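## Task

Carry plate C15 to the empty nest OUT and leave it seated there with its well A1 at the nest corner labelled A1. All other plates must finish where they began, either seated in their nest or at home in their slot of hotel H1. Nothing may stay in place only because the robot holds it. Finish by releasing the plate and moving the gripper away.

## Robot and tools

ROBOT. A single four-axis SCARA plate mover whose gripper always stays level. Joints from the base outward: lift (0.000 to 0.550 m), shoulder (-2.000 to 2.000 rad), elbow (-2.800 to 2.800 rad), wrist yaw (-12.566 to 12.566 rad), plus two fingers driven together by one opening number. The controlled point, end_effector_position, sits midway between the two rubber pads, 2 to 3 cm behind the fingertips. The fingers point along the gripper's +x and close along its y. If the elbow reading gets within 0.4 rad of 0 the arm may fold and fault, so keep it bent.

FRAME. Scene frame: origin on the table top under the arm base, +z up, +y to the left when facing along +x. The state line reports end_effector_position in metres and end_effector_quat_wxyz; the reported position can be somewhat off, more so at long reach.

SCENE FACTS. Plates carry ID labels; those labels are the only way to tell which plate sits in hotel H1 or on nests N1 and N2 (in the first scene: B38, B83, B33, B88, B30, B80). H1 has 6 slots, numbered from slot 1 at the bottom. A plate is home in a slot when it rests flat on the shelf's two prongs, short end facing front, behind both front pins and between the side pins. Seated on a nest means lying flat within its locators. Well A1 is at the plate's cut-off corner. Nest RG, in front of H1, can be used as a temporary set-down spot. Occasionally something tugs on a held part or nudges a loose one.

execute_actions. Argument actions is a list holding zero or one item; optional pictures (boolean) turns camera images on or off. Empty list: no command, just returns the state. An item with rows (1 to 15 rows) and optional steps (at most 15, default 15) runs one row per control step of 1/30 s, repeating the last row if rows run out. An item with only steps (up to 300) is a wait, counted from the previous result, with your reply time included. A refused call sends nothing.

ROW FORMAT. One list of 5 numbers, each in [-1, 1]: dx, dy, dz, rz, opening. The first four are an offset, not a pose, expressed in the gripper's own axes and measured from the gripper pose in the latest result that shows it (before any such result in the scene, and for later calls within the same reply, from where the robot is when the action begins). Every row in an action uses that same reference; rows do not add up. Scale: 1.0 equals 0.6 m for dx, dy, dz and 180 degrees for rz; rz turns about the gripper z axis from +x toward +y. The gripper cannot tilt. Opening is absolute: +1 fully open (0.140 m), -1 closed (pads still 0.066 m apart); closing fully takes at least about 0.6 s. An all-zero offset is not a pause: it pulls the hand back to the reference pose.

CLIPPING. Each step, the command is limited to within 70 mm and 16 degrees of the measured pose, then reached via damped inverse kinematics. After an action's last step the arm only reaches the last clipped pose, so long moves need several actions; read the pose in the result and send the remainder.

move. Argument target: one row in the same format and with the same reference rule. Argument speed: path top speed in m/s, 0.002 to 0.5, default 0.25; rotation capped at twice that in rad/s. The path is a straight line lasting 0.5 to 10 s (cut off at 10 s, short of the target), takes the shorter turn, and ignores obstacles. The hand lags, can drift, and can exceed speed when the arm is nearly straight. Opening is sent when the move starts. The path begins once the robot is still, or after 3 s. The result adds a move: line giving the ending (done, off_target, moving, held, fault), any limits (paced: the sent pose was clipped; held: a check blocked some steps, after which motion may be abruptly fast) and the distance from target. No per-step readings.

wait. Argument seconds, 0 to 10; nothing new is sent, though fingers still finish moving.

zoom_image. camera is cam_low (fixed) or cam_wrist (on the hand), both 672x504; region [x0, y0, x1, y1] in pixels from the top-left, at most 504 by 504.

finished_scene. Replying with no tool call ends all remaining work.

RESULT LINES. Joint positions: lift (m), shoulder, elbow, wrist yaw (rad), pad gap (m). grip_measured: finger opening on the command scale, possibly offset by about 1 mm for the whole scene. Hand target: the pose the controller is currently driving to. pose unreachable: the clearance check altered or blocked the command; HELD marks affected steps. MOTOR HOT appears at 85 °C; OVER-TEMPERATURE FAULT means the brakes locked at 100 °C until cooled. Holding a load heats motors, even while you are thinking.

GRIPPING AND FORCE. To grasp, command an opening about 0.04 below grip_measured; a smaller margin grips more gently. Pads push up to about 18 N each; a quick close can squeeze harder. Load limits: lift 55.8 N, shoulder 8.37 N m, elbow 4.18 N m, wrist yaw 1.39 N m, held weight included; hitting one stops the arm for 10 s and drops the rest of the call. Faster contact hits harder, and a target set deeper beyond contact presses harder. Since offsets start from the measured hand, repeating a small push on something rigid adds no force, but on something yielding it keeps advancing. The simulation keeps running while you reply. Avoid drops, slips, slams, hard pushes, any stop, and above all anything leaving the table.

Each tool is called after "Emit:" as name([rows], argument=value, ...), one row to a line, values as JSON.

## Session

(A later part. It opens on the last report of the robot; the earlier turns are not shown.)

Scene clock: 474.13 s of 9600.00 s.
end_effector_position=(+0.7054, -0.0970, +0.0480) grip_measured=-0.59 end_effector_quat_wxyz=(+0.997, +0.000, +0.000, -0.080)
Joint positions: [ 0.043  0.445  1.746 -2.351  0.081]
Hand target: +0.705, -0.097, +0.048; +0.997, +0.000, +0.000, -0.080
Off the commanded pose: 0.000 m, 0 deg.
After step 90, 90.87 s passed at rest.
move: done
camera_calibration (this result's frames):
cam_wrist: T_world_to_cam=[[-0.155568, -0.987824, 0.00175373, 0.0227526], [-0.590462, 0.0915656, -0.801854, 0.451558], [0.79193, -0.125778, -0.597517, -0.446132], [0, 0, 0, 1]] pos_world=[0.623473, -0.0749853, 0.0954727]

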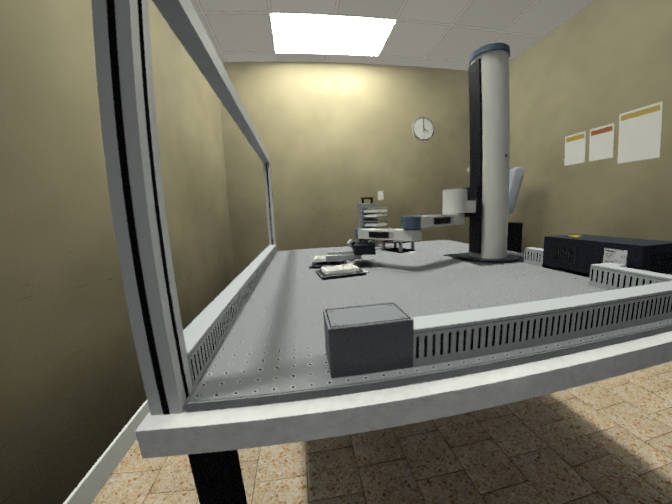

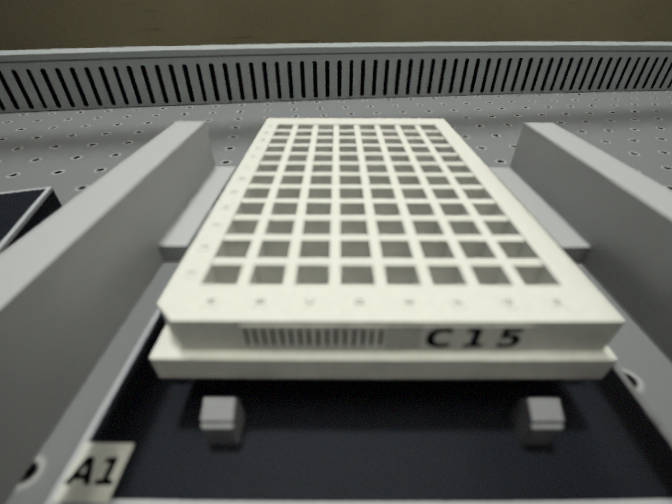

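Emit:
move(target=[-0.00033, 0, -0.0195, 0, -0.63], speed=0.012)

Scene clock: 518.17 s of 9600.00 s.
end_effector_position=(+0.7052, -0.0971, +0.0362) grip_measured=-0.59 end_effector_quat_wxyz=(+0.997, +0.000, +0.000, -0.080)
Joint positions: [ 0.031  0.446  1.744 -2.35   0.081]
Hand target: +0.705, -0.097, +0.036; +0.997, +0.000, +0.000, -0.080
Off the commanded pose: 0.000 m, 0 deg.
After step 90, 39.83 s passed at rest.
move: done
camera_calibration (this result's frames):
cam_wrist: T_world_to_cam=[[-0.155769, -0.987792, 0.00175373, 0.0228141], [-0.590443, 0.0916859, -0.801854, 0.442023], [0.791904, -0.12594, -0.597517, -0.45295], [0, 0, 0, 1]] pos_world=[0.623236, -0.075036, 0.0837524]

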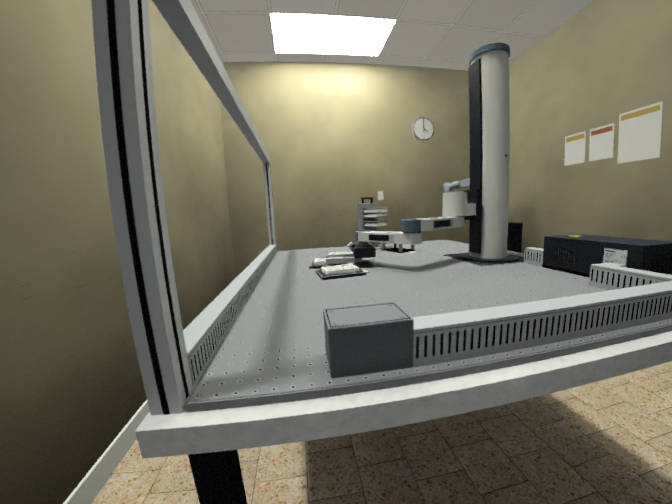

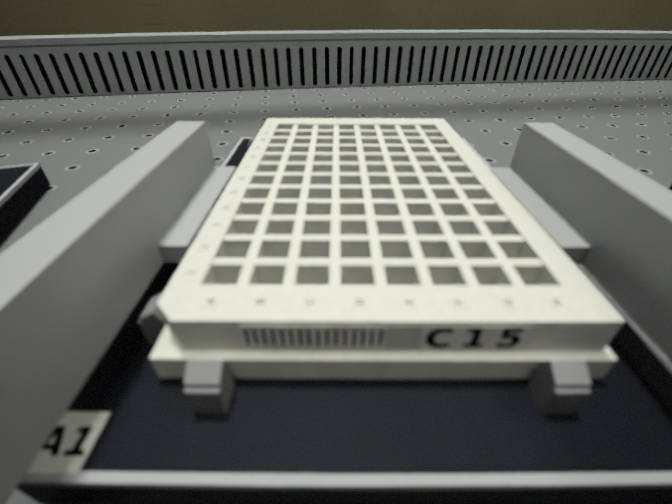

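Emit:
zoom_image(camera="cam_wrist", region=[170, 345, 260, 435])

Emit:
zoom_image(camera="cam_wrist", region=[515, 345, 605, 435])

Region (170, 345, 260, 435) of cam_wrist's 672x504 image, scaled by 5.600, with more detail than that image has.

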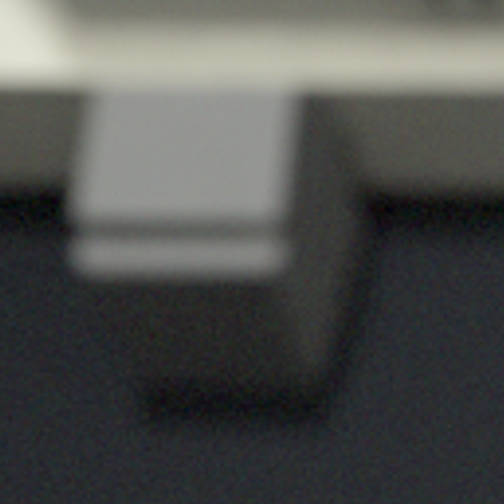

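Region (515, 345, 605, 435) of cam_wrist's 672x504 image, scaled by 5.600, with more detail than that image has.

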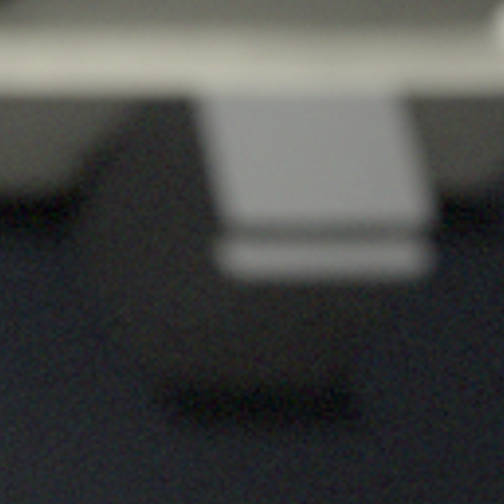

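Emit:
move(target=[0, 0, -0.0017, 0, -0.63], speed=0.004)

Emit:
execute_actions([
  {"rows": [[0,0,0,0,-0.62],[0,0,0,0,-0.615],[0,0,0,0,-0.61],[0,0,0,0,-0.605],[0,0,0,0,-0.60],[0,0,0,0,-0.595],[0,0,0,0,-0.59],[0,0,0,0,-0.585],[0,0,0,0,-0.58],[0,0,0,0,-0.575],[0,0,0,0,-0.57],[0,0,0,0,-0.565],[0,0,0,0,-0.56],[0,0,0,0,-0.555],[0,0,0,0,-0.55]], "steps": 15},
], pictures=false)

Emit:
execute_actions([
  {"rows": [[0,0,0,0,-0.54],[0,0,0,0,-0.52],[0,0,0,0,-0.49],[0,0,0,0,-0.45],[0,0,0,0,-0.40],[0,0,0,0,-0.34],[0,0,0,0,-0.27],[0,0,0,0,-0.2]], "steps": 11},
])

Scene clock: 540.67 s of 9600.00 s.
end_effector_position=(+0.7052, -0.0971, +0.0354) grip_measured=-0.59 end_effector_quat_wxyz=(+0.997, +0.000, +0.000, -0.080)
Joint positions: [ 0.03   0.446  1.744 -2.35   0.081]
Hand target: +0.705, -0.097, +0.035; +0.997, +0.000, +0.000, -0.080
Off the commanded pose: 0.000 m, 0 deg.
After step 90, 18.80 s passed at rest.
move: done
camera_calibration (this result's frames):
cam_wrist: T_world_to_cam=[[-0.155738, -0.987797, 0.00175373, 0.0227854], [-0.590446, 0.0916674, -0.801854, 0.441335], [0.791908, -0.125915, -0.597517, -0.453447], [0, 0, 0, 1]] pos_world=[0.623222, -0.0750443, 0.0829044]

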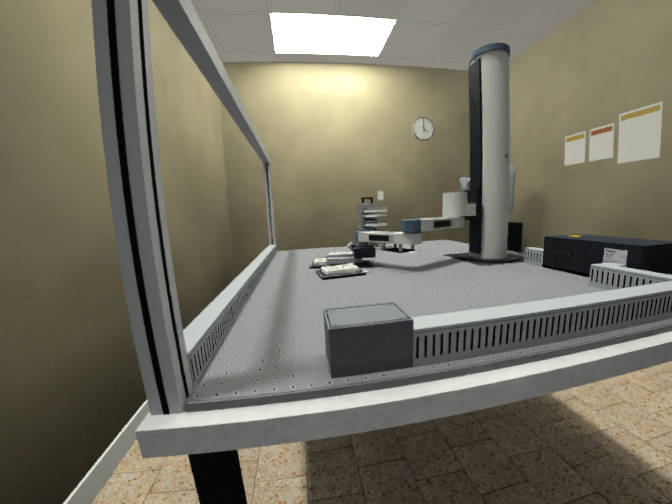

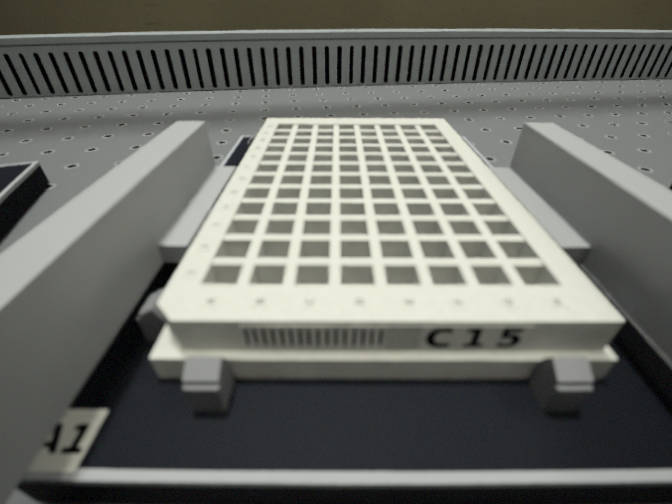

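Scene clock: 541.17 s of 9600.00 s.
end_effector_position=(+0.7052, -0.0971, +0.0354) grip_measured=-0.55 end_effector_quat_wxyz=(+0.997, +0.000, +0.000, -0.080)
Joint positions: [ 0.03   0.446  1.744 -2.35   0.083]
Hand target: +0.705, -0.097, +0.035; +0.997, +0.000, +0.000, -0.080
Off the commanded pose: 0.000 m, 0 deg.
Steps of this call (steps 1 to 15: all 15 steps of this action). Readings (end_effector_position):
1: (+0.7052, -0.0971, +0.0354)
2: (+0.7052, -0.0971, +0.0355)
4: (+0.7052, -0.0971, +0.0354)
8: (+0.7052, -0.0971, +0.0354)
15: the state above

Scene clock: 541.53 s of 9600.00 s.
end_effector_position=(+0.7052, -0.0971, +0.0354) grip_measured=-0.20 end_effector_quat_wxyz=(+0.997, +0.000, +0.000, -0.080)
Joint positions: [ 0.03   0.446  1.744 -2.35   0.096]
Hand target: +0.705, -0.097, +0.035; +0.997, +0.000, +0.000, -0.080
Off the commanded pose: 0.000 m, 0 deg.
Steps of this call (steps 1 to 11: all 11 steps of this action). Readings (end_effector_position):
1: (+0.7052, -0.0971, +0.0354)
2: (+0.7052, -0.0971, +0.0354)
4: (+0.7052, -0.0971, +0.0354)
8: (+0.7052, -0.0971, +0.0354)
11: the state above
camera_calibration (this result's frames):
cam_wrist: T_world_to_cam=[[-0.155731, -0.987798, 0.00175373, 0.0227794], [-0.590447, 0.0916632, -0.801854, 0.441371], [0.791909, -0.125909, -0.597517, -0.453417], [0, 0, 0, 1]] pos_world=[0.623219, -0.0750455, 0.0829509]

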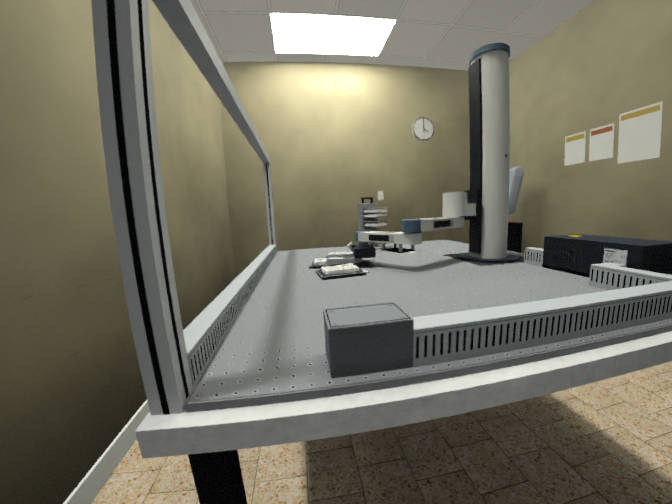

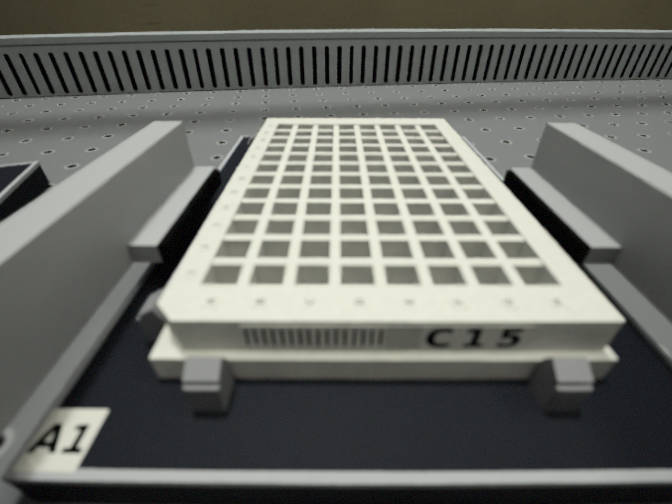

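Emit:
move(target=[-0.1, 0, 0.3, 0, 0.4], speed=0.3)

Scene clock: 545.30 s of 9600.00 s.
end_effector_position=(+0.6459, -0.0876, +0.2155) grip_measured=+0.40 end_effector_quat_wxyz=(+0.997, +0.000, +0.000, -0.080)
Joint positions: [ 0.21   0.581  1.413 -2.154  0.118]
Hand target: +0.646, -0.088, +0.215; +0.997, +0.000, +0.000, -0.080
Off the commanded pose: 0.000 m, 0 deg.
move: done
camera_calibration (this result's frames):
cam_wrist: T_world_to_cam=[[-0.156071, -0.987744, 0.00175373, 0.0228165], [-0.590415, 0.0918662, -0.801854, 0.54987], [0.791866, -0.126181, -0.597517, -0.297696], [0, 0, 0, 1]] pos_world=[0.563948, -0.0655412, 0.262998]

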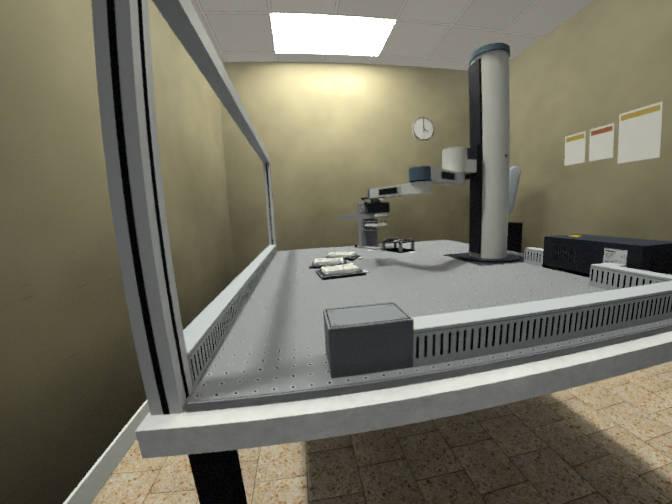

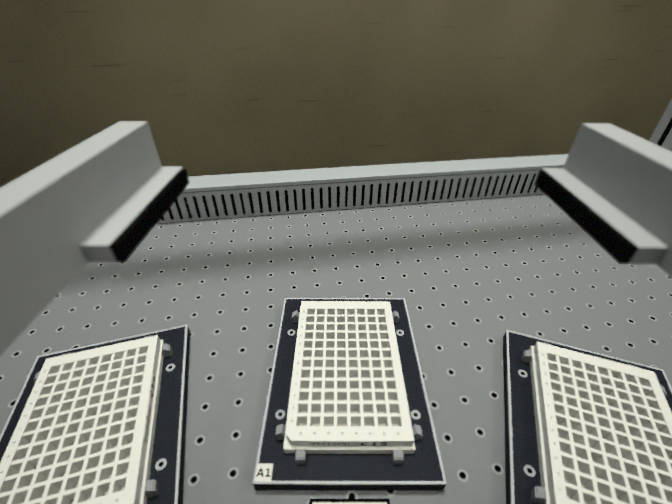

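Emit:
zoom_image(camera="cam_wrist", region=[245, 285, 455, 495])

Emit:
zoom_image(camera="cam_low", region=[295, 180, 425, 290])

Region (245, 285, 455, 495) of cam_wrist's 672x504 image, scaled by 2.400, with more detail than that image has.

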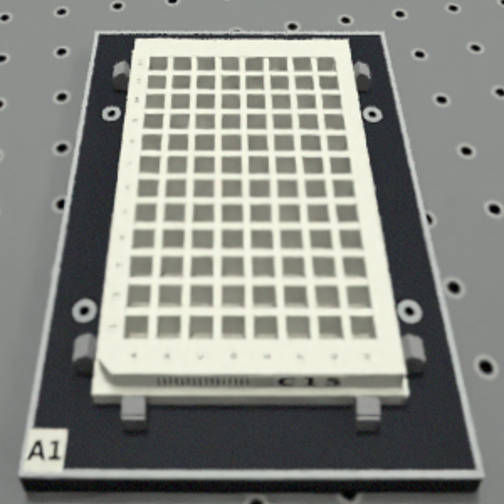

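Region (295, 180, 425, 290) of cam_low's 672x504 image, scaled by 3.877, with more detail than that image has; it fills the top 426 rows of this view, and the rest is white.

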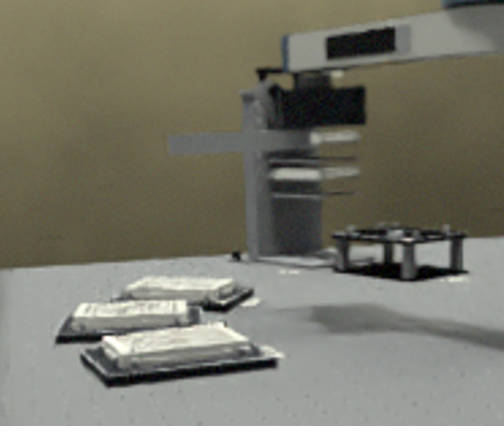

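Emit:
finished_scene(scene=2)

The scene is finished: the task was done.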